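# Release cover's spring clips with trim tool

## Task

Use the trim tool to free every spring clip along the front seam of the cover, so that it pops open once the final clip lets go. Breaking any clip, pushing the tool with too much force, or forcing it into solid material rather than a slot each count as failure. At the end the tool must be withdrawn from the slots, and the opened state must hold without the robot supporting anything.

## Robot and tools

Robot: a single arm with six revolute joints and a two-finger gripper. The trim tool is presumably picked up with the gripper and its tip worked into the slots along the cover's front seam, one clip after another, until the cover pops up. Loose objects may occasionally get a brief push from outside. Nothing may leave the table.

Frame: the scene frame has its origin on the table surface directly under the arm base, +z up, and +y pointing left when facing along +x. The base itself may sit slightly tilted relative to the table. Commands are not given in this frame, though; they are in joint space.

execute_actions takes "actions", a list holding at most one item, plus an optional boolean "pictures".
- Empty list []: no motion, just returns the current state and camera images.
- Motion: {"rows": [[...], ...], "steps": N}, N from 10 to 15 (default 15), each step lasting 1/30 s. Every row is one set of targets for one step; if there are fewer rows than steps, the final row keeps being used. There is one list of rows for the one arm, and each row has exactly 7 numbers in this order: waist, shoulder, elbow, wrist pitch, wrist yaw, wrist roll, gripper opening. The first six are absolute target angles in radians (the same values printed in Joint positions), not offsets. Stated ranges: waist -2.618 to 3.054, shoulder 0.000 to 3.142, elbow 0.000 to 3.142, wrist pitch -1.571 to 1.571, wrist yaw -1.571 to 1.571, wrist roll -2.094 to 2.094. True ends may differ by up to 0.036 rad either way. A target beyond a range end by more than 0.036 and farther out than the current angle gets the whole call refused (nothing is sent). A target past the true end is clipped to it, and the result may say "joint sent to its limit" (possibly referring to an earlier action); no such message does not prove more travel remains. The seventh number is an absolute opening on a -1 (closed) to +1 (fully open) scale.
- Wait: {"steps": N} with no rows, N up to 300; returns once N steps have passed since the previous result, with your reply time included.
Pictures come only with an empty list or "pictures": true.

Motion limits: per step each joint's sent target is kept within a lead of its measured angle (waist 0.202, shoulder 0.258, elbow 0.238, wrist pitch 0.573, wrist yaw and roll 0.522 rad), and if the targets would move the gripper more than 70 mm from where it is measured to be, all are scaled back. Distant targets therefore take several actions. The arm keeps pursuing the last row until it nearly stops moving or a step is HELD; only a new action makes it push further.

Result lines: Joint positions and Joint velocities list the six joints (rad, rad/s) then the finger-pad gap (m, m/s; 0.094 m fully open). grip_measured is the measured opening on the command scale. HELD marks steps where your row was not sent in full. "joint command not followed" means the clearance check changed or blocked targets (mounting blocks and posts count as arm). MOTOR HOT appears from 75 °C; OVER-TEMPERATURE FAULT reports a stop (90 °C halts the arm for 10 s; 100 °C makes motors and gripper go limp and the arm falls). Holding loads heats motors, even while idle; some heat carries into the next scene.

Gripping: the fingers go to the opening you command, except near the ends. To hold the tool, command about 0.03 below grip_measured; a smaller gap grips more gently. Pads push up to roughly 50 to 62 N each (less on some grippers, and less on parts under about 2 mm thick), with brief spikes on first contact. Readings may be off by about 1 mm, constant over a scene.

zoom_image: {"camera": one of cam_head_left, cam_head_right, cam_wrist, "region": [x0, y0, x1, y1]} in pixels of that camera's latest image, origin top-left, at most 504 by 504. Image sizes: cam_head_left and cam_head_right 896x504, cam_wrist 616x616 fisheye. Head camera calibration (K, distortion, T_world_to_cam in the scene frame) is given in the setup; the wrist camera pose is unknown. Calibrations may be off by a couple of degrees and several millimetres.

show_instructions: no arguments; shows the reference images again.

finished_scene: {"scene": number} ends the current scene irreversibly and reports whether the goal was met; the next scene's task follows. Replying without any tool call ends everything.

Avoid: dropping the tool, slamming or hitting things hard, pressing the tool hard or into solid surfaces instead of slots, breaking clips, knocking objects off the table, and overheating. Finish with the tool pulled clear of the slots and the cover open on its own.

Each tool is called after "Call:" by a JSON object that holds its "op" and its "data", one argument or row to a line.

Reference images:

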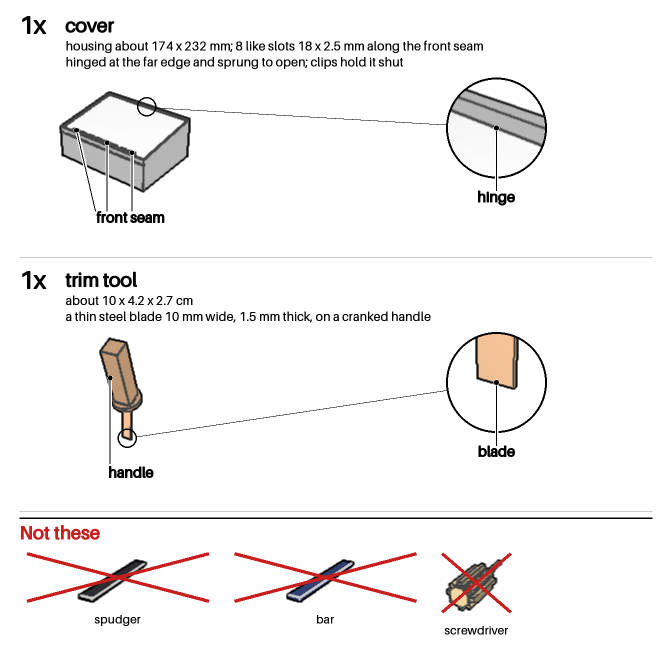

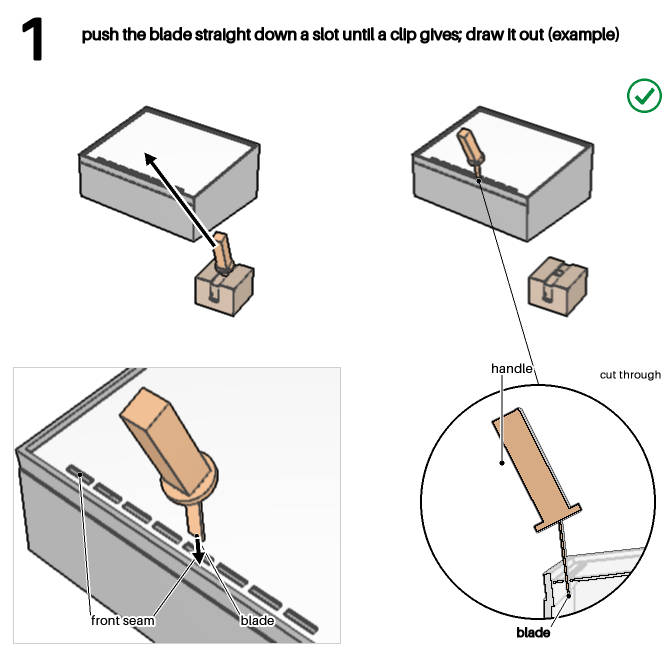

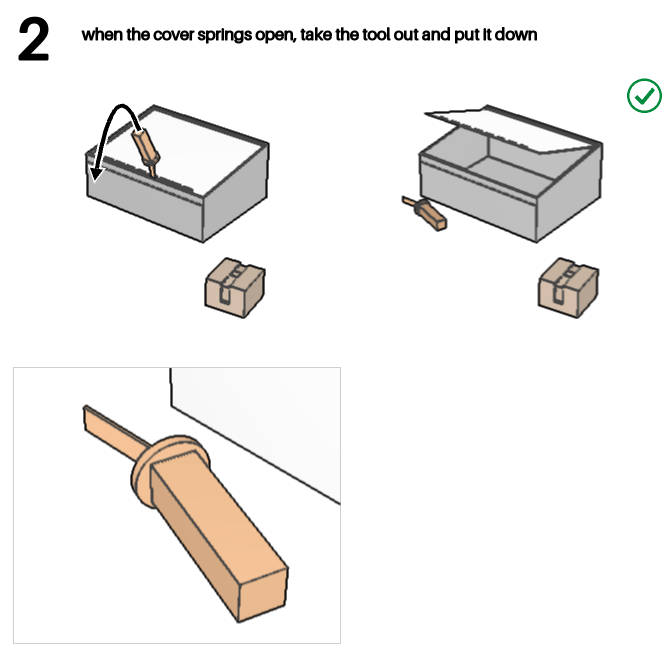

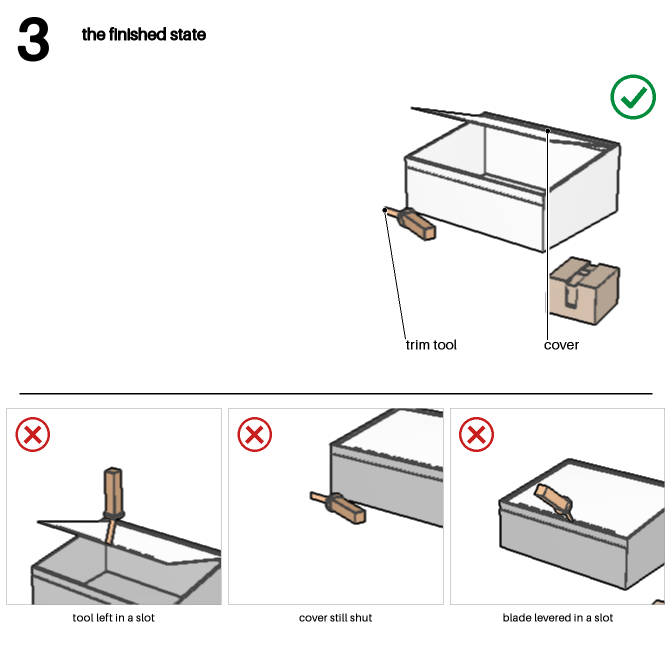

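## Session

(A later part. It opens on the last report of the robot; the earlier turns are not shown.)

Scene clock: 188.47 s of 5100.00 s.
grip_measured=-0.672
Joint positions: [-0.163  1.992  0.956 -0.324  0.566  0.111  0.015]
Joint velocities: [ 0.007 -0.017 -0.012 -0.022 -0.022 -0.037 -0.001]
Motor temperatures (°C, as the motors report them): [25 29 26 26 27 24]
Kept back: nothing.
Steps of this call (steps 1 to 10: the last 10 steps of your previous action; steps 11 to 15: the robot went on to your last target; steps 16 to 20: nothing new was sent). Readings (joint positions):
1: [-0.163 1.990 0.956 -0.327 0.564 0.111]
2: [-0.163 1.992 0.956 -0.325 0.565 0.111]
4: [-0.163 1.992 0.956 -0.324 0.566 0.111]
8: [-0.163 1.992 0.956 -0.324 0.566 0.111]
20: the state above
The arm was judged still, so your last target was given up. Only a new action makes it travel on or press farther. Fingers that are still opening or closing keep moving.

Call:
{"op": "execute_actions", "data": {
  "actions": [
    {"rows": [[-0.173,2.021,0.972,-0.310,0.573,0.12,-0.71],[-0.173,2.023,0.972,-0.310,0.573,0.12,-0.71],[-0.173,2.025,0.972,-0.310,0.573,0.12,-0.71],[-0.173,2.026,0.972,-0.310,0.573,0.12,-0.71],[-0.173,2.027,0.972,-0.310,0.573,0.12,-0.71],[-0.173,2.028,0.972,-0.310,0.573,0.12,-0.71],[-0.173,2.029,0.972,-0.310,0.573,0.12,-0.71]], "steps": 15}
  ]
}}

Call:
{"op": "execute_actions", "data": {
  "actions": [
    {"steps": 15}
  ]
}}

Scene clock: 189.17 s of 5100.00 s.
grip_measured=-0.672
Joint positions: [-0.163  1.993  0.956 -0.324  0.566  0.111  0.015]
Joint velocities: [-0.012  0.017  0.002 -0.022 -0.066  0.037 -0.   ]
Motor temperatures (°C, as the motors report them): [25 28 26 26 27 24]
Steps of this call (steps 1 to 16: nothing new was sent; steps 17 to 21: the first 5 steps of this action). Readings (joint positions):
17: [-0.163 1.992 0.956 -0.324 0.566 0.111]
18: [-0.163 1.992 0.956 -0.324 0.566 0.111]
20: [-0.163 1.992 0.956 -0.324 0.566 0.111]
21: the state above

Scene clock: 189.67 s of 5100.00 s.
grip_measured=-0.672
Joint positions: [-0.163  1.996  0.956 -0.321  0.568  0.111  0.015]
Joint velocities: [ 0.012 -0.012 -0.012  0.022  0.007 -0.066  0.   ]
Motor temperatures (°C, as the motors report them): [25 28 26 26 27 24]
Kept back: nothing.
Steps of this call (steps 1 to 10: the last 10 steps of your previous action; steps 11 to 15: the robot went on to your last target). Readings (joint positions):
1: [-0.163 1.995 0.956 -0.323 0.567 0.111]
2: [-0.163 1.996 0.956 -0.322 0.568 0.111]
4: [-0.163 1.996 0.956 -0.321 0.568 0.111]
8: [-0.163 1.996 0.956 -0.321 0.568 0.111]
15: the state above
The arm was judged still, so your last target was given up. Only a new action makes it travel on or press farther. Fingers that are still opening or closing keep moving.

Call:
{"op": "execute_actions", "data": {
  "actions": [
    {"rows": [[-0.174,2.030,0.972,-0.308,0.573,0.12,-0.71],[-0.174,2.031,0.972,-0.308,0.573,0.12,-0.71],[-0.174,2.032,0.972,-0.308,0.573,0.12,-0.71],[-0.174,2.033,0.972,-0.307,0.573,0.12,-0.71],[-0.174,2.034,0.972,-0.307,0.573,0.12,-0.71],[-0.174,2.035,0.972,-0.307,0.573,0.12,-0.71]], "steps": 15}
  ]
}}

Call:
{"op": "execute_actions", "data": {
  "actions": [
    {"steps": 15}
  ]
}}

Scene clock: 190.13 s of 5100.00 s.
grip_measured=-0.672
Joint positions: [-0.163  1.996  0.956 -0.321  0.568  0.111  0.015]
Joint velocities: [ 0.002 -0.017  0.002  0.022  0.022 -0.007 -0.   ]
Motor temperatures (°C, as the motors report them): [25 28 26 26 27 24]
Steps of this call (steps 1 to 9: nothing new was sent; steps 10 to 14: the first 5 steps of this action). Readings (joint positions):
10: [-0.163 1.996 0.956 -0.321 0.568 0.111]
11: [-0.163 1.996 0.956 -0.321 0.568 0.111]
13: [-0.163 1.996 0.956 -0.321 0.568 0.111]
14: the state above

Scene clock: 190.63 s of 5100.00 s.
grip_measured=-0.672
Joint positions: [-0.163  1.996  0.956 -0.321  0.568  0.111  0.015]
Joint velocities: [-0.002 -0.002  0.007  0.081  0.051 -0.066 -0.   ]
Motor temperatures (°C, as the motors report them): [25 28 26 26 27 24]
Kept back: nothing.
Steps of this call (steps 1 to 10: the last 10 steps of your previous action; steps 11 to 15: the robot went on to your last target). Readings (joint positions):
1: [-0.163 1.996 0.956 -0.321 0.568 0.111]
2: [-0.163 1.996 0.956 -0.321 0.568 0.111]
4: [-0.163 1.996 0.956 -0.321 0.568 0.111]
8: [-0.163 1.996 0.956 -0.321 0.568 0.111]
15: the state above
The arm was judged still, so your last target was given up. Only a new action makes it travel on or press farther. Fingers that are still opening or closing keep moving.

Call:
{"op": "execute_actions", "data": {
  "actions": []
}}

Call:
{"op": "zoom_image", "data": {
  "camera": "cam_wrist",
  "region": [280, 215, 350, 250]
}}

Scene clock: 191.00 s of 5100.00 s.
grip_measured=-0.672
Joint positions: [-0.163  1.996  0.956 -0.321  0.568  0.111  0.015]
Joint velocities: [-0.012 -0.022  0.002  0.037 -0.007  0.051  0.001]
Motor temperatures (°C, as the motors report them): [25 28 26 26 27 24]
Kept back: nothing.
Steps of this call (steps 1 to 11: nothing new was sent). Readings (joint positions):
1: [-0.163 1.996 0.956 -0.321 0.568 0.111]
2: [-0.163 1.996 0.956 -0.321 0.568 0.111]
4: [-0.163 1.996 0.956 -0.321 0.568 0.111]
8: [-0.163 1.996 0.956 -0.321 0.568 0.111]
11: the state above

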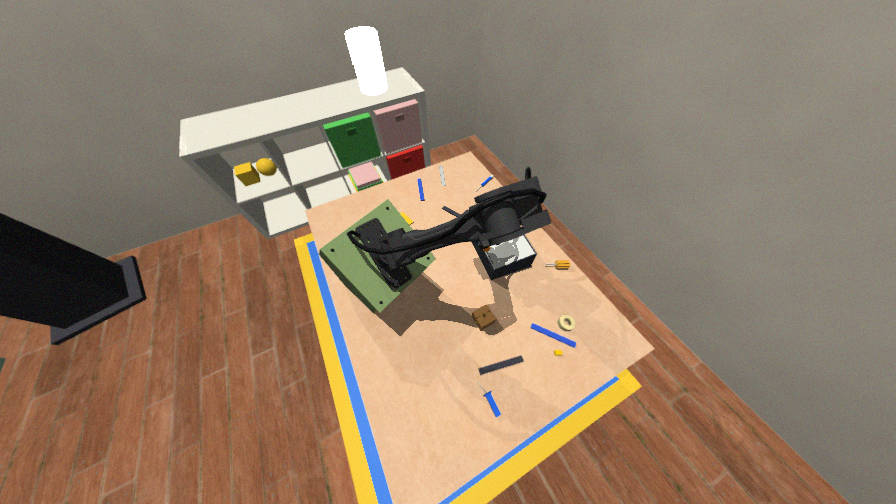

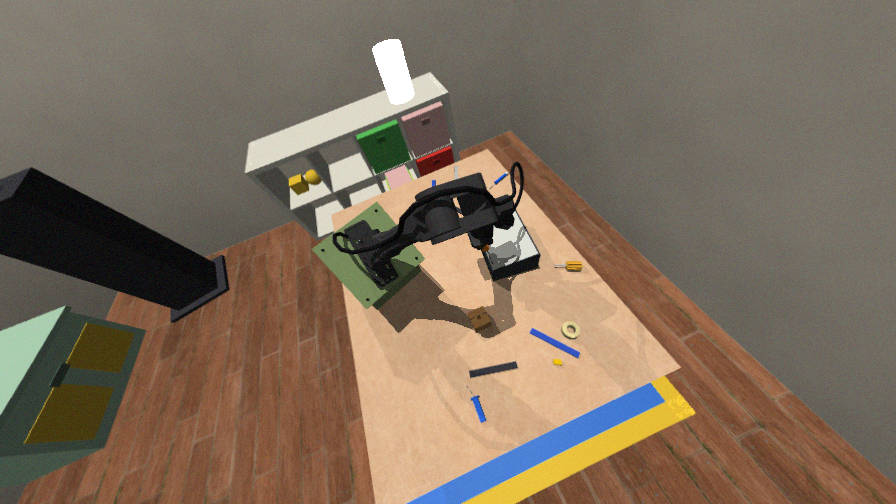

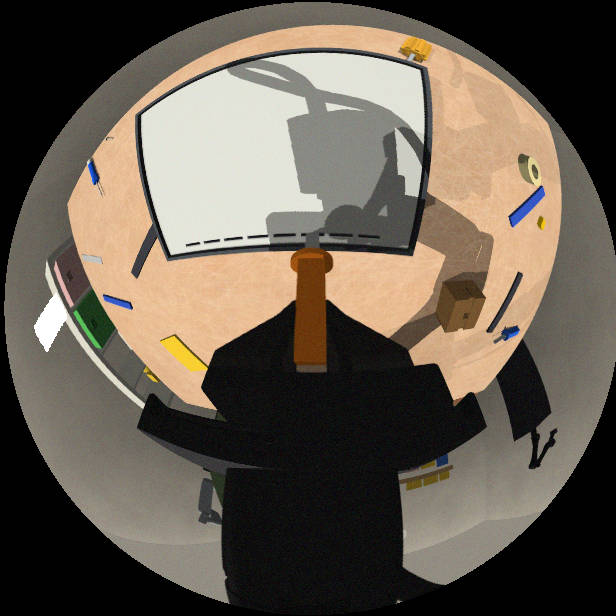

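Region (280, 215, 350, 250) of cam_wrist's 616x616 image, scaled by 7.200, with more detail than that image has.

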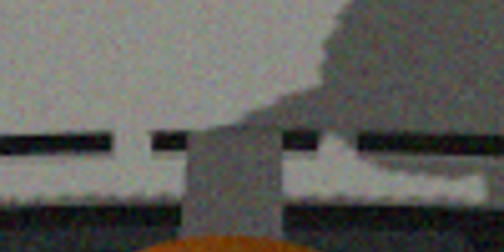

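Call:
{"op": "execute_actions", "data": {
  "actions": [
    {"rows": [[-0.174,2.034,0.972,-0.307,0.573,0.12,-0.71],[-0.174,2.036,0.972,-0.307,0.573,0.12,-0.71],[-0.174,2.038,0.972,-0.306,0.573,0.12,-0.71],[-0.174,2.040,0.972,-0.306,0.573,0.12,-0.71],[-0.174,2.041,0.972,-0.305,0.573,0.12,-0.71],[-0.174,2.042,0.972,-0.305,0.573,0.12,-0.71],[-0.174,2.043,0.972,-0.305,0.573,0.12,-0.71],[-0.174,2.040,0.972,-0.305,0.573,0.12,-0.71],[-0.174,2.036,0.972,-0.305,0.573,0.12,-0.71]], "steps": 15}
  ]
}}

Call:
{"op": "execute_actions", "data": {
  "actions": [
    {"steps": 15}
  ]
}}

Scene clock: 192.23 s of 5100.00 s.
grip_measured=-0.672
Joint positions: [-0.163  1.999  0.956 -0.319  0.569  0.111  0.015]
Joint velocities: [-0.007  0.061 -0.007  0.022  0.007  0.037  0.001]
Motor temperatures (°C, as the motors report them): [25 28 26 26 27 24]
Steps of this call (steps 1 to 32: nothing new was sent; steps 33 to 37: the first 5 steps of this action). Readings (joint positions):
33: [-0.163 1.996 0.956 -0.321 0.568 0.111]
34: [-0.163 1.996 0.956 -0.321 0.568 0.111]
36: [-0.163 1.997 0.956 -0.321 0.568 0.111]
37: the state above

Scene clock: 192.73 s of 5100.00 s.
grip_measured=-0.672
Joint positions: [-0.163  2.012  0.956 -0.302  0.574  0.111  0.015]
Joint velocities: [-0.007 -0.017  0.012 -0.022  0.037 -0.007 -0.001]
Motor temperatures (°C, as the motors report them): [25 28 26 26 27 24]
Kept back: nothing.
Steps of this call (steps 1 to 10: the last 10 steps of your previous action; steps 11 to 15: the robot went on to your last target). Readings (joint positions):
1: [-0.163 2.002 0.956 -0.315 0.569 0.111]
2: [-0.163 2.006 0.956 -0.310 0.571 0.111]
4: [-0.163 2.011 0.956 -0.303 0.573 0.111]
8: [-0.163 2.012 0.956 -0.302 0.574 0.111]
15: the state above

Call:
{"op": "execute_actions", "data": {
  "actions": [
    {"rows": [[-0.150,1.994,0.956,-0.314,0.573,0.12,-0.71],[-0.149,1.990,0.956,-0.318,0.573,0.12,-0.71],[-0.148,1.986,0.956,-0.323,0.573,0.12,-0.71],[-0.147,1.982,0.956,-0.328,0.573,0.12,-0.71],[-0.146,1.978,0.956,-0.333,0.573,0.12,-0.71],[-0.145,1.974,0.956,-0.338,0.573,0.12,-0.71],[-0.144,1.970,0.956,-0.343,0.573,0.12,-0.71],[-0.143,1.966,0.956,-0.348,0.573,0.12,-0.71],[-0.142,1.962,0.956,-0.353,0.573,0.12,-0.71],[-0.141,1.958,0.956,-0.358,0.573,0.12,-0.71],[-0.140,1.954,0.956,-0.363,0.573,0.12,-0.71],[-0.139,1.951,0.956,-0.368,0.573,0.12,-0.71],[-0.138,1.948,0.956,-0.372,0.573,0.12,-0.71],[-0.137,1.946,0.956,-0.375,0.573,0.12,-0.71]], "steps": 15}
  ]
}}

Call:
{"op": "execute_actions", "data": {
  "actions": [
    {"steps": 15}
  ]
}}

Scene clock: 196.40 s of 5100.00 s.
grip_measured=-0.672
Joint positions: [-0.163  2.007  0.956 -0.303  0.572  0.111  0.015]
Joint velocities: [ 0.017 -0.071 -0.002 -0.095 -0.037 -0.007 -0.   ]
Motor temperatures (°C, as the motors report them): [25 28 26 26 27 24]
Steps of this call (steps 1 to 15: the robot went on to your last target; steps 16 to 90: nothing new was sent; then 0.50 s passed at rest; steps 91 to 95: the first 5 steps of this action). Readings (joint positions):
91: [-0.163 2.010 0.956 -0.302 0.574 0.111]
92: [-0.163 2.010 0.956 -0.302 0.573 0.111]
94: [-0.163 2.008 0.956 -0.302 0.573 0.111]
95: the state above

Scene clock: 196.90 s of 5100.00 s.
grip_measured=-0.672
Joint positions: [-0.157  1.961  0.956 -0.356  0.569  0.111  0.015]
Joint velocities: [-0.007 -0.012 -0.012 -0.066 -0.037 -0.095  0.   ]
Motor temperatures (°C, as the motors report them): [25 28 26 26 27 24]
Kept back: nothing.
Steps of this call (steps 1 to 10: the last 10 steps of your previous action; steps 11 to 15: the robot went on to your last target). Readings (joint positions):
1: [-0.163 2.004 0.956 -0.306 0.572 0.111]
2: [-0.163 2.002 0.956 -0.309 0.571 0.111]
4: [-0.163 1.994 0.956 -0.318 0.569 0.111]
8: [-0.160 1.972 0.956 -0.343 0.569 0.111]
15: the state above

Call:
{"op": "execute_actions", "data": {
  "actions": [
    {"rows": [[-0.137,1.955,0.995,-0.376,0.578,0.125,-0.71],[-0.133,1.962,0.997,-0.376,0.579,0.129,-0.71],[-0.129,1.974,0.999,-0.376,0.580,0.133,-0.71],[-0.125,1.985,1.001,-0.377,0.581,0.137,-0.71],[-0.121,1.991,1.003,-0.377,0.582,0.141,-0.71],[-0.117,1.995,1.004,-0.377,0.583,0.145,-0.71],[-0.113,2.000,1.005,-0.378,0.584,0.149,-0.71],[-0.109,2.005,1.006,-0.378,0.585,0.153,-0.71],[-0.105,2.010,1.007,-0.378,0.585,0.157,-0.71],[-0.100,2.015,1.008,-0.379,0.586,0.161,-0.71],[-0.095,2.020,1.009,-0.379,0.586,0.165,-0.71],[-0.090,2.024,1.010,-0.379,0.587,0.169,-0.71],[-0.086,2.028,1.011,-0.379,0.587,0.172,-0.71],[-0.082,2.032,1.012,-0.379,0.587,0.174,-0.71],[-0.079,2.035,1.012,-0.379,0.587,0.176,-0.71]], "steps": 15}
  ]
}}

Call:
{"op": "execute_actions", "data": {
  "actions": [
    {"steps": 25}
  ],
  "pictures": true
}}

Call:
{"op": "zoom_image", "data": {
  "camera": "cam_wrist",
  "region": [280, 215, 350, 250]
}}

Scene clock: 197.93 s of 5100.00 s.
grip_measured=-0.672
Joint positions: [-0.151  1.965  0.963 -0.364  0.571  0.121  0.015]
Joint velocities: [ 0.081  0.105  0.159 -0.022  0.051  0.081 -0.001]
Motor temperatures (°C, as the motors report them): [25 29 26 26 27 24]
Steps of this call (steps 1 to 15: the robot went on to your last target; steps 16 to 26: nothing new was sent; steps 27 to 31: the first 5 steps of this action). Readings (joint positions):
27: [-0.157 1.961 0.956 -0.360 0.569 0.112]
28: [-0.157 1.961 0.956 -0.360 0.569 0.114]
30: [-0.154 1.962 0.959 -0.363 0.570 0.118]
31: the state above

Scene clock: 198.77 s of 5100.00 s.
grip_measured=-0.672
Joint positions: [-0.096  2.021  0.982 -0.365  0.576  0.167  0.015]
Joint velocities: [-0.002 -0.007  0.017 -0.037 -0.022  0.066 -0.   ]
Motor temperatures (°C, as the motors report them): [25 29 26 26 27 24]
Kept back: nothing.
Steps of this call (steps 1 to 10: the last 10 steps of your previous action; steps 11 to 25: the robot went on to your last target). Readings (joint positions):
1: [-0.147 1.969 0.968 -0.364 0.572 0.124]
2: [-0.142 1.974 0.973 -0.364 0.572 0.127]
4: [-0.133 1.983 0.979 -0.364 0.574 0.134]
8: [-0.113 2.004 0.981 -0.364 0.575 0.148]
25: the state above

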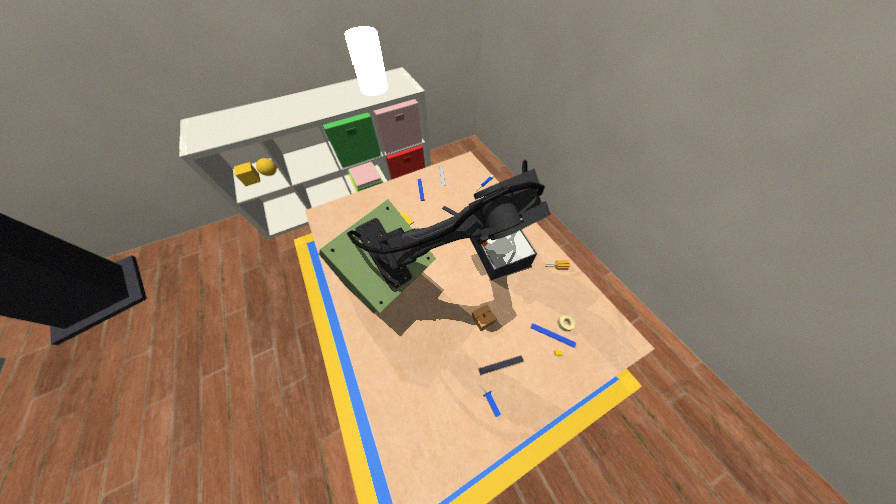

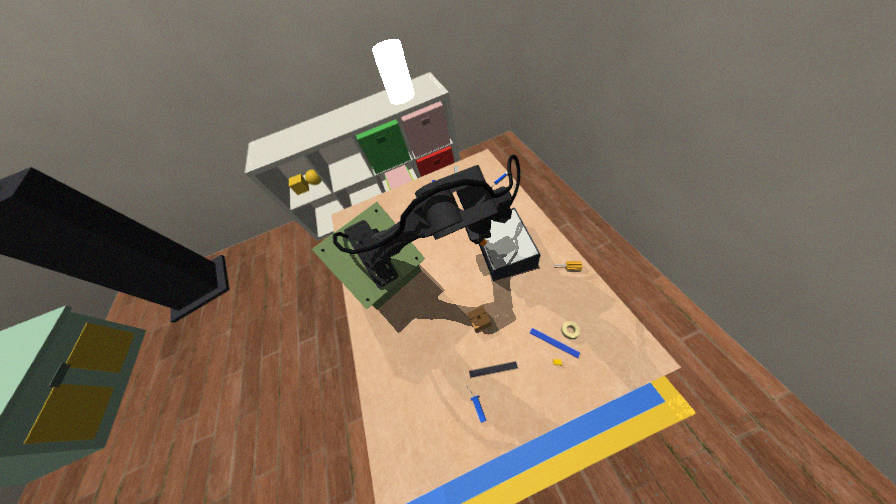

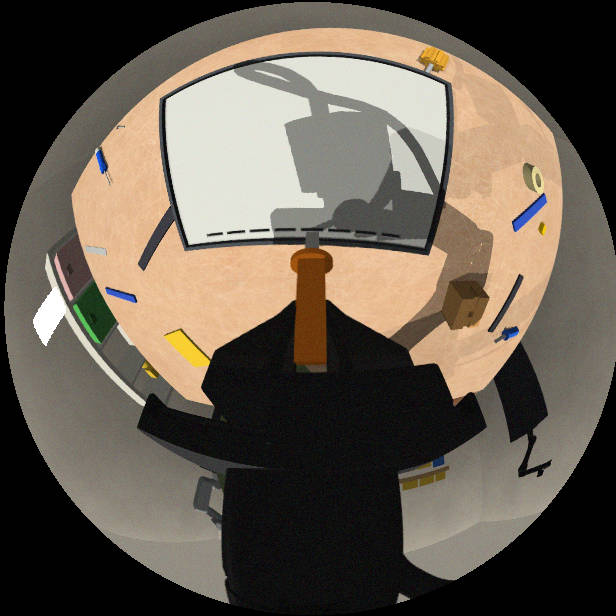

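Region (280, 215, 350, 250) of cam_wrist's 616x616 image, scaled by 7.200, with more detail than that image has.

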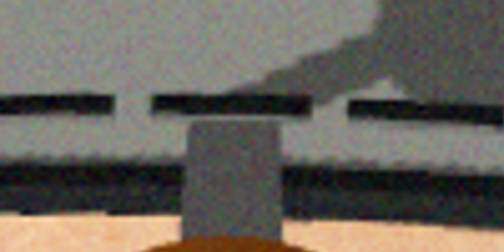

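Call:
{"op": "execute_actions", "data": {
  "actions": [
    {"rows": [[-0.103,2.045,1.000,-0.356,0.587,0.176,-0.71],[-0.106,2.046,1.000,-0.353,0.587,0.176,-0.71],[-0.106,2.043,1.000,-0.350,0.587,0.176,-0.71],[-0.106,2.042,1.000,-0.348,0.587,0.176,-0.71],[-0.105,2.043,1.000,-0.346,0.587,0.176,-0.71],[-0.105,2.044,1.000,-0.344,0.587,0.176,-0.71],[-0.105,2.045,1.000,-0.342,0.587,0.176,-0.71],[-0.105,2.046,1.000,-0.340,0.587,0.176,-0.71],[-0.105,2.047,1.000,-0.338,0.587,0.176,-0.71],[-0.105,2.047,1.000,-0.336,0.587,0.176,-0.71],[-0.105,2.047,1.000,-0.335,0.587,0.176,-0.71]], "steps": 15}
  ]
}}

Call:
{"op": "execute_actions", "data": {
  "actions": [
    {"steps": 22}
  ],
  "pictures": true
}}

Call:
{"op": "zoom_image", "data": {
  "camera": "cam_wrist",
  "region": [280, 215, 350, 250]
}}

Scene clock: 201.20 s of 5100.00 s.
grip_measured=-0.672
Joint positions: [-0.1    2.021  0.982 -0.364  0.577  0.167  0.015]
Joint velocities: [-0.027 -0.007  0.007  0.037  0.007 -0.037  0.   ]
Motor temperatures (°C, as the motors report them): [26 29 26 26 27 24]
Steps of this call (steps 1 to 15: the robot went on to your last target; steps 16 to 68: nothing new was sent; steps 69 to 73: the first 5 steps of this action). Readings (joint positions):
69: [-0.096 2.021 0.982 -0.365 0.577 0.167]
70: [-0.097 2.021 0.982 -0.365 0.577 0.167]
72: [-0.099 2.021 0.982 -0.365 0.577 0.167]
73: the state above

Scene clock: 201.93 s of 5100.00 s.
grip_measured=-0.672
Joint positions: [-0.101  2.03   0.982 -0.35   0.578  0.167  0.015]
Joint velocities: [-0.007  0.002 -0.002  0.007 -0.022  0.051 -0.   ]
Motor temperatures (°C, as the motors report them): [26 29 26 26 27 24]
Kept back: nothing.
Steps of this call (steps 1 to 10: the last 10 steps of your previous action; steps 11 to 22: the robot went on to your last target). Readings (joint positions):
1: [-0.101 2.021 0.982 -0.363 0.577 0.167]
2: [-0.101 2.021 0.982 -0.362 0.577 0.167]
4: [-0.101 2.022 0.982 -0.359 0.577 0.167]
8: [-0.101 2.030 0.982 -0.352 0.577 0.167]
22: the state above

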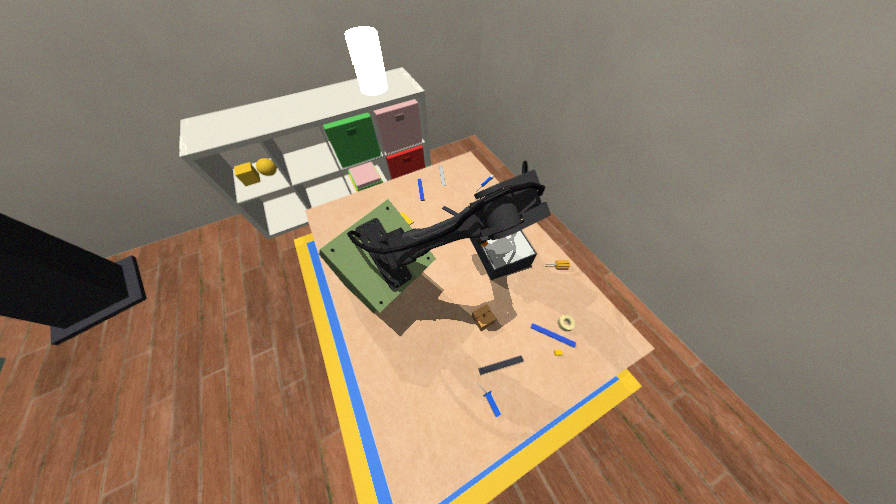

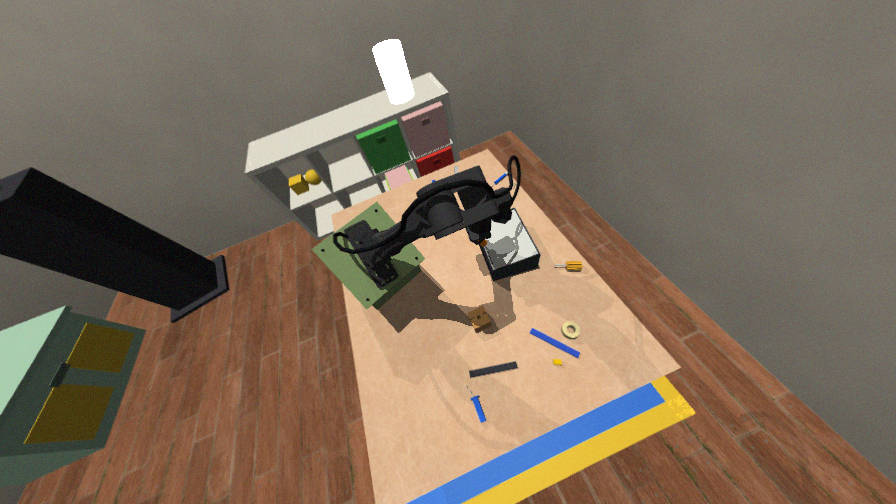

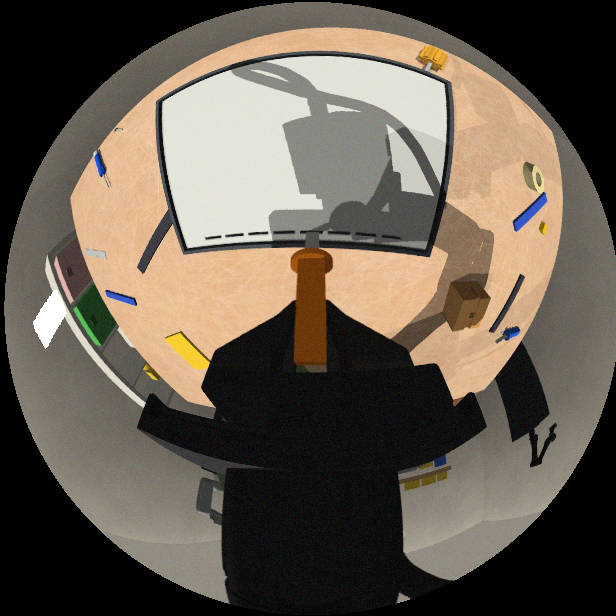

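Region (280, 215, 350, 250) of cam_wrist's 616x616 image, scaled by 7.200, with more detail than that image has.

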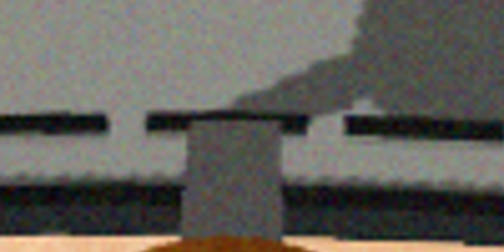

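Call:
{"op": "execute_actions", "data": {
  "actions": [
    {"rows": [[-0.105,2.054,1.000,-0.336,0.587,0.176,-0.71],[-0.105,2.056,1.000,-0.335,0.587,0.176,-0.71],[-0.105,2.056,1.000,-0.334,0.587,0.176,-0.71],[-0.105,2.052,1.000,-0.333,0.587,0.176,-0.71],[-0.105,2.052,1.000,-0.332,0.587,0.176,-0.71],[-0.105,2.052,1.000,-0.331,0.587,0.176,-0.71],[-0.105,2.052,1.000,-0.330,0.587,0.176,-0.71],[-0.105,2.052,1.000,-0.329,0.587,0.176,-0.71]], "steps": 15}
  ]
}}

Call:
{"op": "execute_actions", "data": {
  "actions": [
    {"steps": 22}
  ],
  "pictures": true
}}

Call:
{"op": "zoom_image", "data": {
  "camera": "cam_wrist",
  "region": [280, 215, 350, 250]
}}

Scene clock: 202.83 s of 5100.00 s.
grip_measured=-0.672
Joint positions: [-0.101  2.035  0.982 -0.344  0.578  0.167  0.015]
Joint velocities: [-0.002  0.002  0.007  0.051  0.022 -0.022 -0.   ]
Motor temperatures (°C, as the motors report them): [26 29 26 26 27 24]
Steps of this call (steps 1 to 15: the robot went on to your last target; steps 16 to 22: nothing new was sent; steps 23 to 27: the first 5 steps of this action). Readings (joint positions):
23: [-0.101 2.030 0.982 -0.350 0.578 0.167]
24: [-0.101 2.031 0.982 -0.349 0.578 0.167]
26: [-0.101 2.034 0.982 -0.346 0.578 0.167]
27: the state above

Scene clock: 203.57 s of 5100.00 s.
grip_measured=-0.672
Joint positions: [-0.101  2.035  0.982 -0.343  0.578  0.167  0.015]
Joint velocities: [-0.012 -0.007  0.012 -0.022 -0.007 -0.022  0.   ]
Motor temperatures (°C, as the motors report them): [26 29 26 26 27 24]
Kept back: nothing.
Steps of this call (steps 1 to 10: the last 10 steps of your previous action; steps 11 to 15: the robot went on to your last target; steps 16 to 22: nothing new was sent). Readings (joint positions):
1: [-0.101 2.035 0.982 -0.344 0.578 0.167]
2: [-0.101 2.035 0.982 -0.343 0.578 0.167]
4: [-0.101 2.035 0.982 -0.343 0.578 0.167]
8: [-0.101 2.035 0.982 -0.343 0.578 0.167]
22: the state above
The arm was judged still, so your last target was given up. Only a new action makes it travel on or press farther. Fingers that are still opening or closing keep moving.

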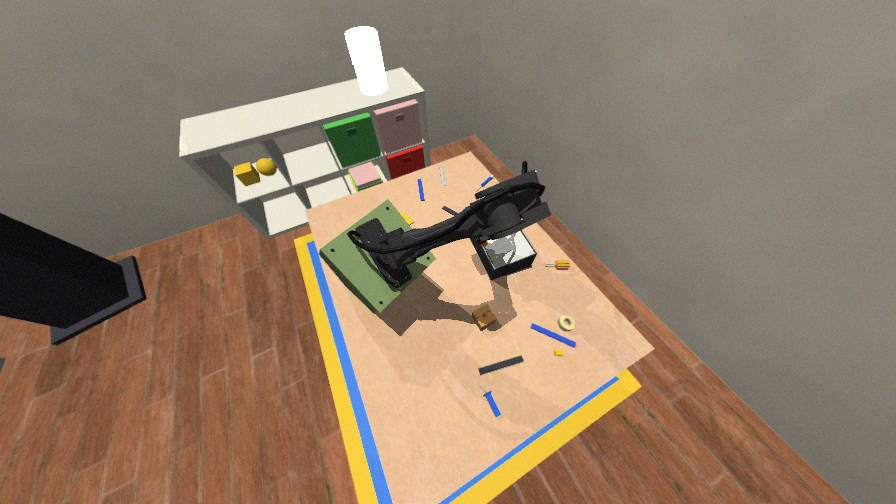

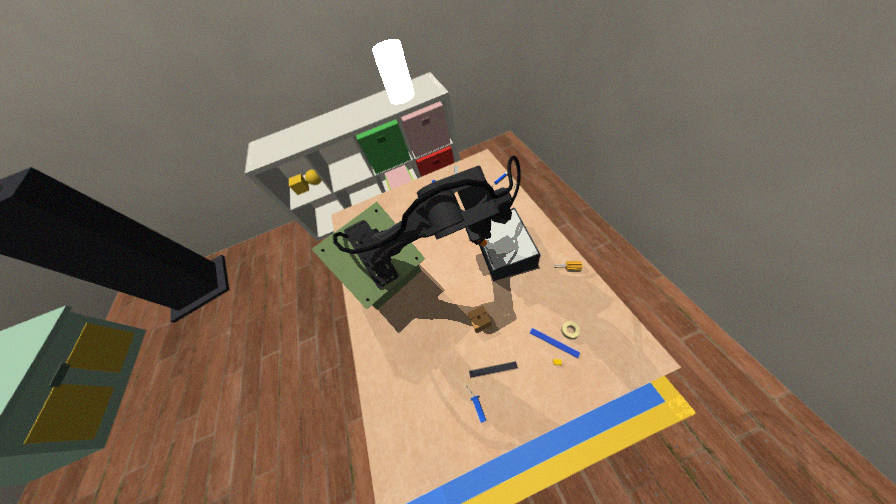

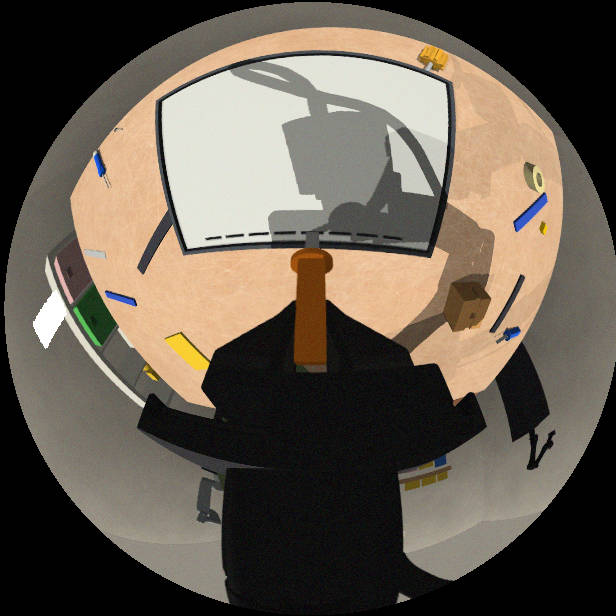

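Region (280, 215, 350, 250) of cam_wrist's 616x616 image, scaled by 7.200, with more detail than that image has.

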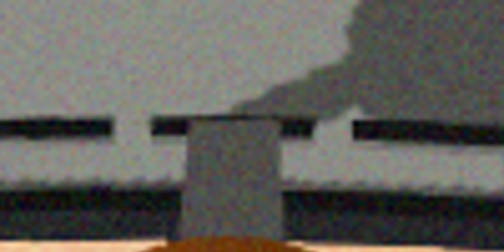

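Call:
{"op": "execute_actions", "data": {
  "actions": [
    {"rows": [[-0.108,2.059,1.000,-0.329,0.587,0.176,-0.71],[-0.109,2.061,1.000,-0.328,0.587,0.176,-0.71],[-0.109,2.061,1.000,-0.327,0.587,0.176,-0.71],[-0.108,2.057,1.000,-0.326,0.587,0.176,-0.71],[-0.108,2.057,1.000,-0.325,0.587,0.176,-0.71],[-0.108,2.058,1.000,-0.324,0.587,0.176,-0.71],[-0.108,2.059,1.000,-0.323,0.587,0.176,-0.71],[-0.109,2.060,1.000,-0.322,0.587,0.176,-0.71],[-0.109,2.061,1.000,-0.321,0.587,0.176,-0.71],[-0.109,2.062,1.000,-0.320,0.587,0.176,-0.71],[-0.110,2.063,1.000,-0.319,0.587,0.176,-0.71],[-0.110,2.064,1.000,-0.318,0.587,0.176,-0.71]], "steps": 15}
  ]
}}

Call:
{"op": "execute_actions", "data": {
  "actions": [
    {"steps": 22}
  ],
  "pictures": true
}}

Call:
{"op": "zoom_image", "data": {
  "camera": "cam_wrist",
  "region": [280, 215, 350, 250]
}}

Scene clock: 204.70 s of 5100.00 s.
grip_measured=-0.672
Joint positions: [-0.101  2.04   0.982 -0.338  0.579  0.167  0.015]
Joint velocities: [-0.007  0.012 -0.007  0.022  0.022 -0.037 -0.001]
Motor temperatures (°C, as the motors report them): [26 29 26 26 27 24]
Steps of this call (steps 1 to 29: nothing new was sent; steps 30 to 34: the first 5 steps of this action). Readings (joint positions):
30: [-0.101 2.035 0.982 -0.343 0.578 0.167]
31: [-0.101 2.036 0.982 -0.343 0.578 0.167]
33: [-0.101 2.039 0.982 -0.339 0.579 0.167]
34: the state above

Scene clock: 205.43 s of 5100.00 s.
grip_measured=-0.672
Joint positions: [-0.101  2.047  0.982 -0.329  0.579  0.167  0.015]
Joint velocities: [ 0.002 -0.012 -0.012 -0.037 -0.007 -0.022 -0.001]
Motor temperatures (°C, as the motors report them): [26 29 26 26 27 24]
Kept back: nothing.
Steps of this call (steps 1 to 10: the last 10 steps of your previous action; steps 11 to 15: the robot went on to your last target; steps 16 to 22: nothing new was sent). Readings (joint positions):
1: [-0.101 2.041 0.982 -0.337 0.579 0.167]
2: [-0.101 2.041 0.982 -0.337 0.579 0.167]
4: [-0.101 2.042 0.982 -0.336 0.579 0.167]
8: [-0.101 2.045 0.982 -0.332 0.579 0.167]
22: the state above
The arm was judged still, so your last target was given up. Only a new action makes it travel on or press farther. Fingers that are still opening or closing keep moving.

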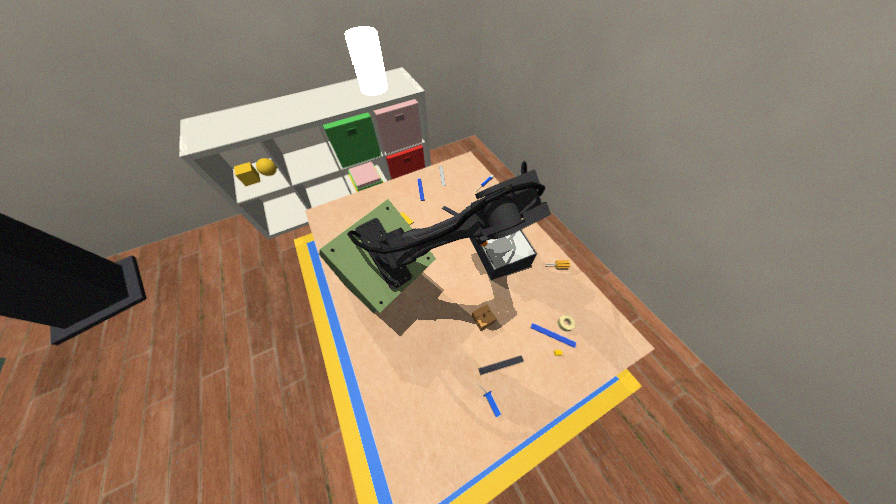

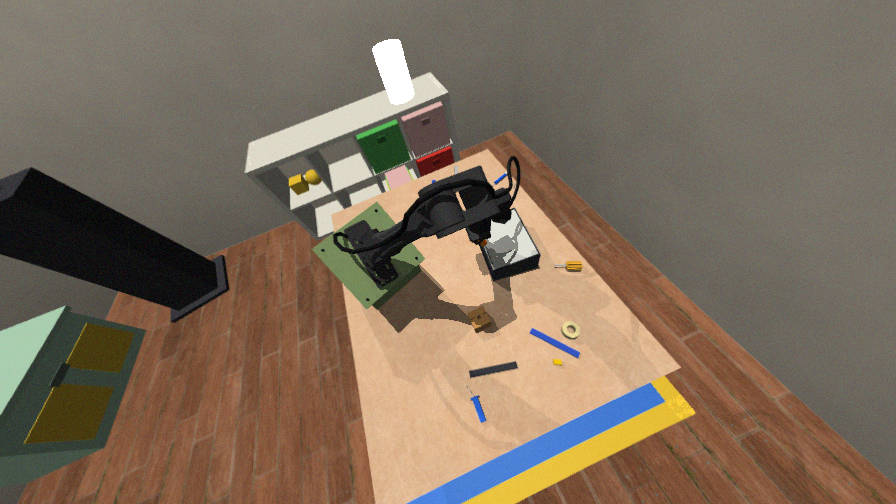

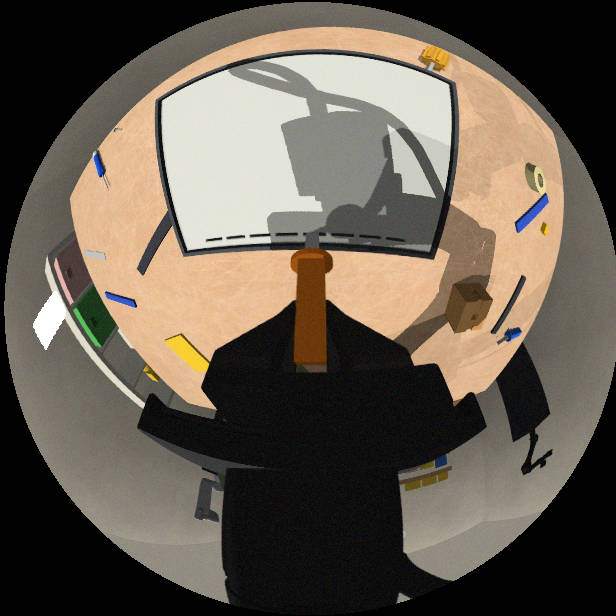

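Region (280, 215, 350, 250) of cam_wrist's 616x616 image, scaled by 7.200, with more detail than that image has.

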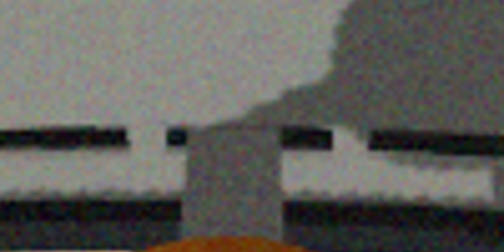

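Call:
{"op": "execute_actions", "data": {
  "actions": [
    {"rows": [[-0.114,2.066,1.000,-0.317,0.587,0.176,-0.71],[-0.115,2.069,1.000,-0.316,0.587,0.176,-0.71],[-0.116,2.071,1.000,-0.315,0.587,0.176,-0.71],[-0.116,2.072,1.000,-0.314,0.587,0.176,-0.71],[-0.116,2.073,1.000,-0.313,0.587,0.176,-0.71],[-0.116,2.074,1.000,-0.312,0.587,0.176,-0.71],[-0.117,2.075,1.000,-0.311,0.587,0.176,-0.71],[-0.117,2.076,1.000,-0.310,0.587,0.176,-0.71],[-0.117,2.077,1.000,-0.309,0.587,0.176,-0.71],[-0.118,2.078,1.000,-0.308,0.587,0.176,-0.71],[-0.118,2.079,1.000,-0.307,0.587,0.176,-0.71],[-0.118,2.080,1.000,-0.306,0.587,0.176,-0.71]], "steps": 15}
  ]
}}

Call:
{"op": "execute_actions", "data": {
  "actions": [
    {"steps": 20}
  ]
}}

Scene clock: 206.30 s of 5100.00 s.
grip_measured=-0.672
Joint positions: [-0.11   2.047  0.982 -0.326  0.579  0.167  0.015]
Joint velocities: [-0.061  0.037 -0.002  0.051  0.022 -0.066 -0.   ]
Motor temperatures (°C, as the motors report them): [26 29 26 26 27 24]
Steps of this call (steps 1 to 21: nothing new was sent; steps 22 to 26: the first 5 steps of this action). Readings (joint positions):
22: [-0.102 2.047 0.982 -0.329 0.579 0.167]
23: [-0.104 2.047 0.982 -0.329 0.579 0.167]
25: [-0.108 2.047 0.982 -0.327 0.579 0.167]
26: the state above

Scene clock: 206.97 s of 5100.00 s.
grip_measured=-0.672
Joint positions: [-0.112  2.06   0.982 -0.308  0.58   0.167  0.015]
Joint velocities: [-0.012 -0.007  0.002 -0.007  0.037 -0.11  -0.001]
Motor temperatures (°C, as the motors report them): [26 29 26 26 27 24]
Kept back: nothing.
Steps of this call (steps 1 to 10: the last 10 steps of your previous action; steps 11 to 20: the robot went on to your last target). Readings (joint positions):
1: [-0.112 2.049 0.982 -0.324 0.579 0.167]
2: [-0.112 2.051 0.982 -0.321 0.579 0.167]
4: [-0.112 2.055 0.982 -0.316 0.580 0.167]
8: [-0.112 2.059 0.982 -0.310 0.580 0.167]
20: the state above

Call:
{"op": "execute_actions", "data": {
  "actions": [
    {"rows": [[-0.119,2.083,1.000,-0.303,0.587,0.176,-0.71],[-0.119,2.085,1.000,-0.302,0.587,0.176,-0.71],[-0.119,2.087,1.000,-0.301,0.587,0.176,-0.71],[-0.120,2.088,1.000,-0.300,0.587,0.176,-0.71],[-0.120,2.089,1.000,-0.299,0.587,0.176,-0.71],[-0.120,2.090,1.000,-0.298,0.587,0.176,-0.71],[-0.121,2.091,1.000,-0.297,0.587,0.176,-0.71],[-0.121,2.092,1.000,-0.296,0.587,0.176,-0.71],[-0.121,2.093,1.000,-0.295,0.587,0.176,-0.71],[-0.122,2.094,1.000,-0.294,0.587,0.176,-0.71]], "steps": 15}
  ]
}}

Call:
{"op": "execute_actions", "data": {
  "actions": [
    {"steps": 20}
  ]
}}

Scene clock: 207.63 s of 5100.00 s.
grip_measured=-0.672
Joint positions: [-0.112  2.063  0.982 -0.306  0.58   0.167  0.015]
Joint velocities: [-0.007  0.061 -0.007  0.037 -0.022 -0.037  0.   ]
Motor temperatures (°C, as the motors report them): [26 29 26 26 27 24]
Steps of this call (steps 1 to 15: the robot went on to your last target; steps 16 to 20: the first 5 steps of this action). Readings (joint positions):
16: [-0.112 2.060 0.982 -0.308 0.580 0.167]
17: [-0.112 2.060 0.982 -0.308 0.580 0.167]
19: [-0.112 2.061 0.982 -0.308 0.580 0.167]
20: the state above

Scene clock: 208.30 s of 5100.00 s.
grip_measured=-0.672
Joint positions: [-0.112  2.065  0.982 -0.304  0.581  0.167  0.015]
Joint velocities: [-0.002 -0.007 -0.002  0.007  0.022  0.051 -0.001]
Motor temperatures (°C, as the motors report them): [26 29 26 26 27 24]
Kept back: nothing.
Steps of this call (steps 1 to 10: the last 10 steps of your previous action; steps 11 to 15: the robot went on to your last target; steps 16 to 20: nothing new was sent). Readings (joint positions):
1: [-0.112 2.065 0.982 -0.304 0.580 0.167]
2: [-0.112 2.065 0.982 -0.304 0.581 0.167]
4: [-0.112 2.065 0.982 -0.304 0.581 0.167]
8: [-0.112 2.065 0.982 -0.304 0.581 0.167]
20: the state above
The arm was judged still, so your last target was given up. Only a new action makes it travel on or press farther. Fingers that are still opening or closing keep moving.

Call:
{"op": "execute_actions", "data": {
  "actions": []
}}

Call:
{"op": "zoom_image", "data": {
  "camera": "cam_wrist",
  "region": [260, 205, 360, 265]
}}

Scene clock: 208.83 s of 5100.00 s.
grip_measured=-0.672
Joint positions: [-0.112  2.065  0.982 -0.304  0.581  0.167  0.015]
Joint velocities: [ 0.002 -0.012 -0.017  0.007 -0.022 -0.007  0.001]
Motor temperatures (°C, as the motors report them): [26 29 26 26 27 24]
Kept back: nothing.
Steps of this call (steps 1 to 16: nothing new was sent). Readings (joint positions):
1: [-0.112 2.065 0.982 -0.304 0.581 0.167]
2: [-0.112 2.065 0.982 -0.304 0.581 0.167]
4: [-0.112 2.065 0.982 -0.304 0.581 0.167]
8: [-0.112 2.065 0.982 -0.304 0.581 0.167]
16: the state above

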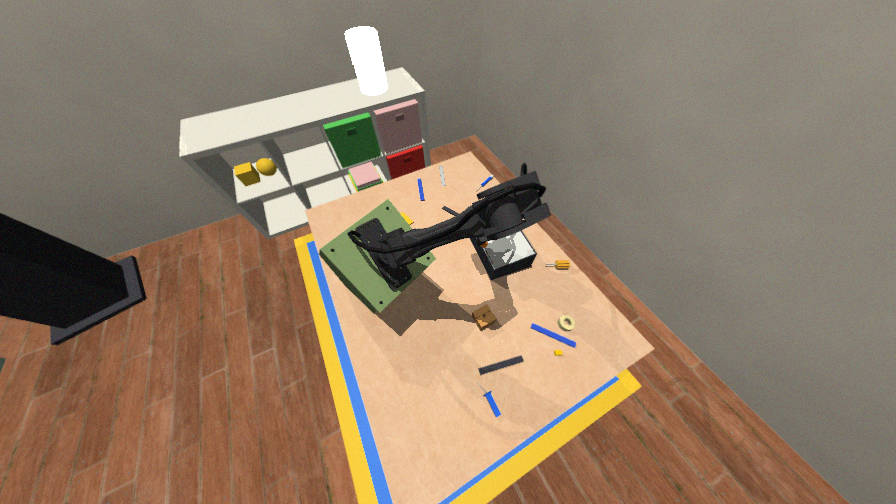

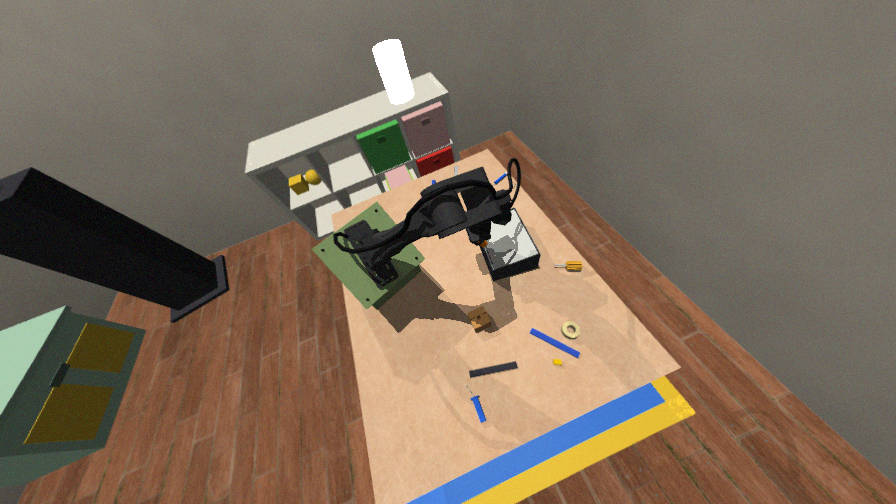

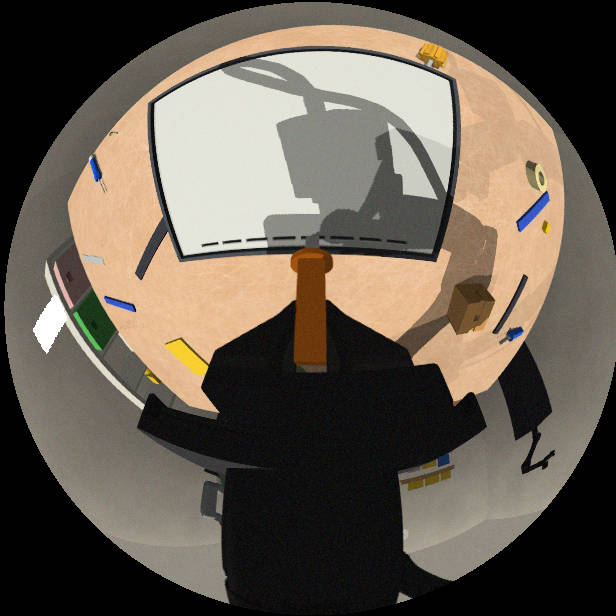

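Region (260, 205, 360, 265) of cam_wrist's 616x616 image, scaled by 5.040, with more detail than that image has; it fills the top 302 rows of this view, and the rest is white.

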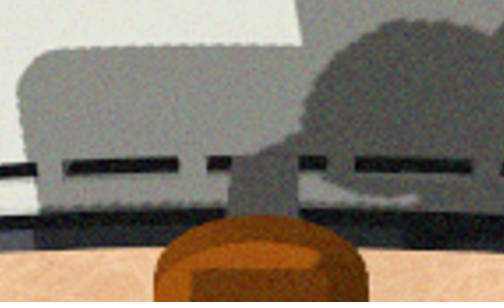

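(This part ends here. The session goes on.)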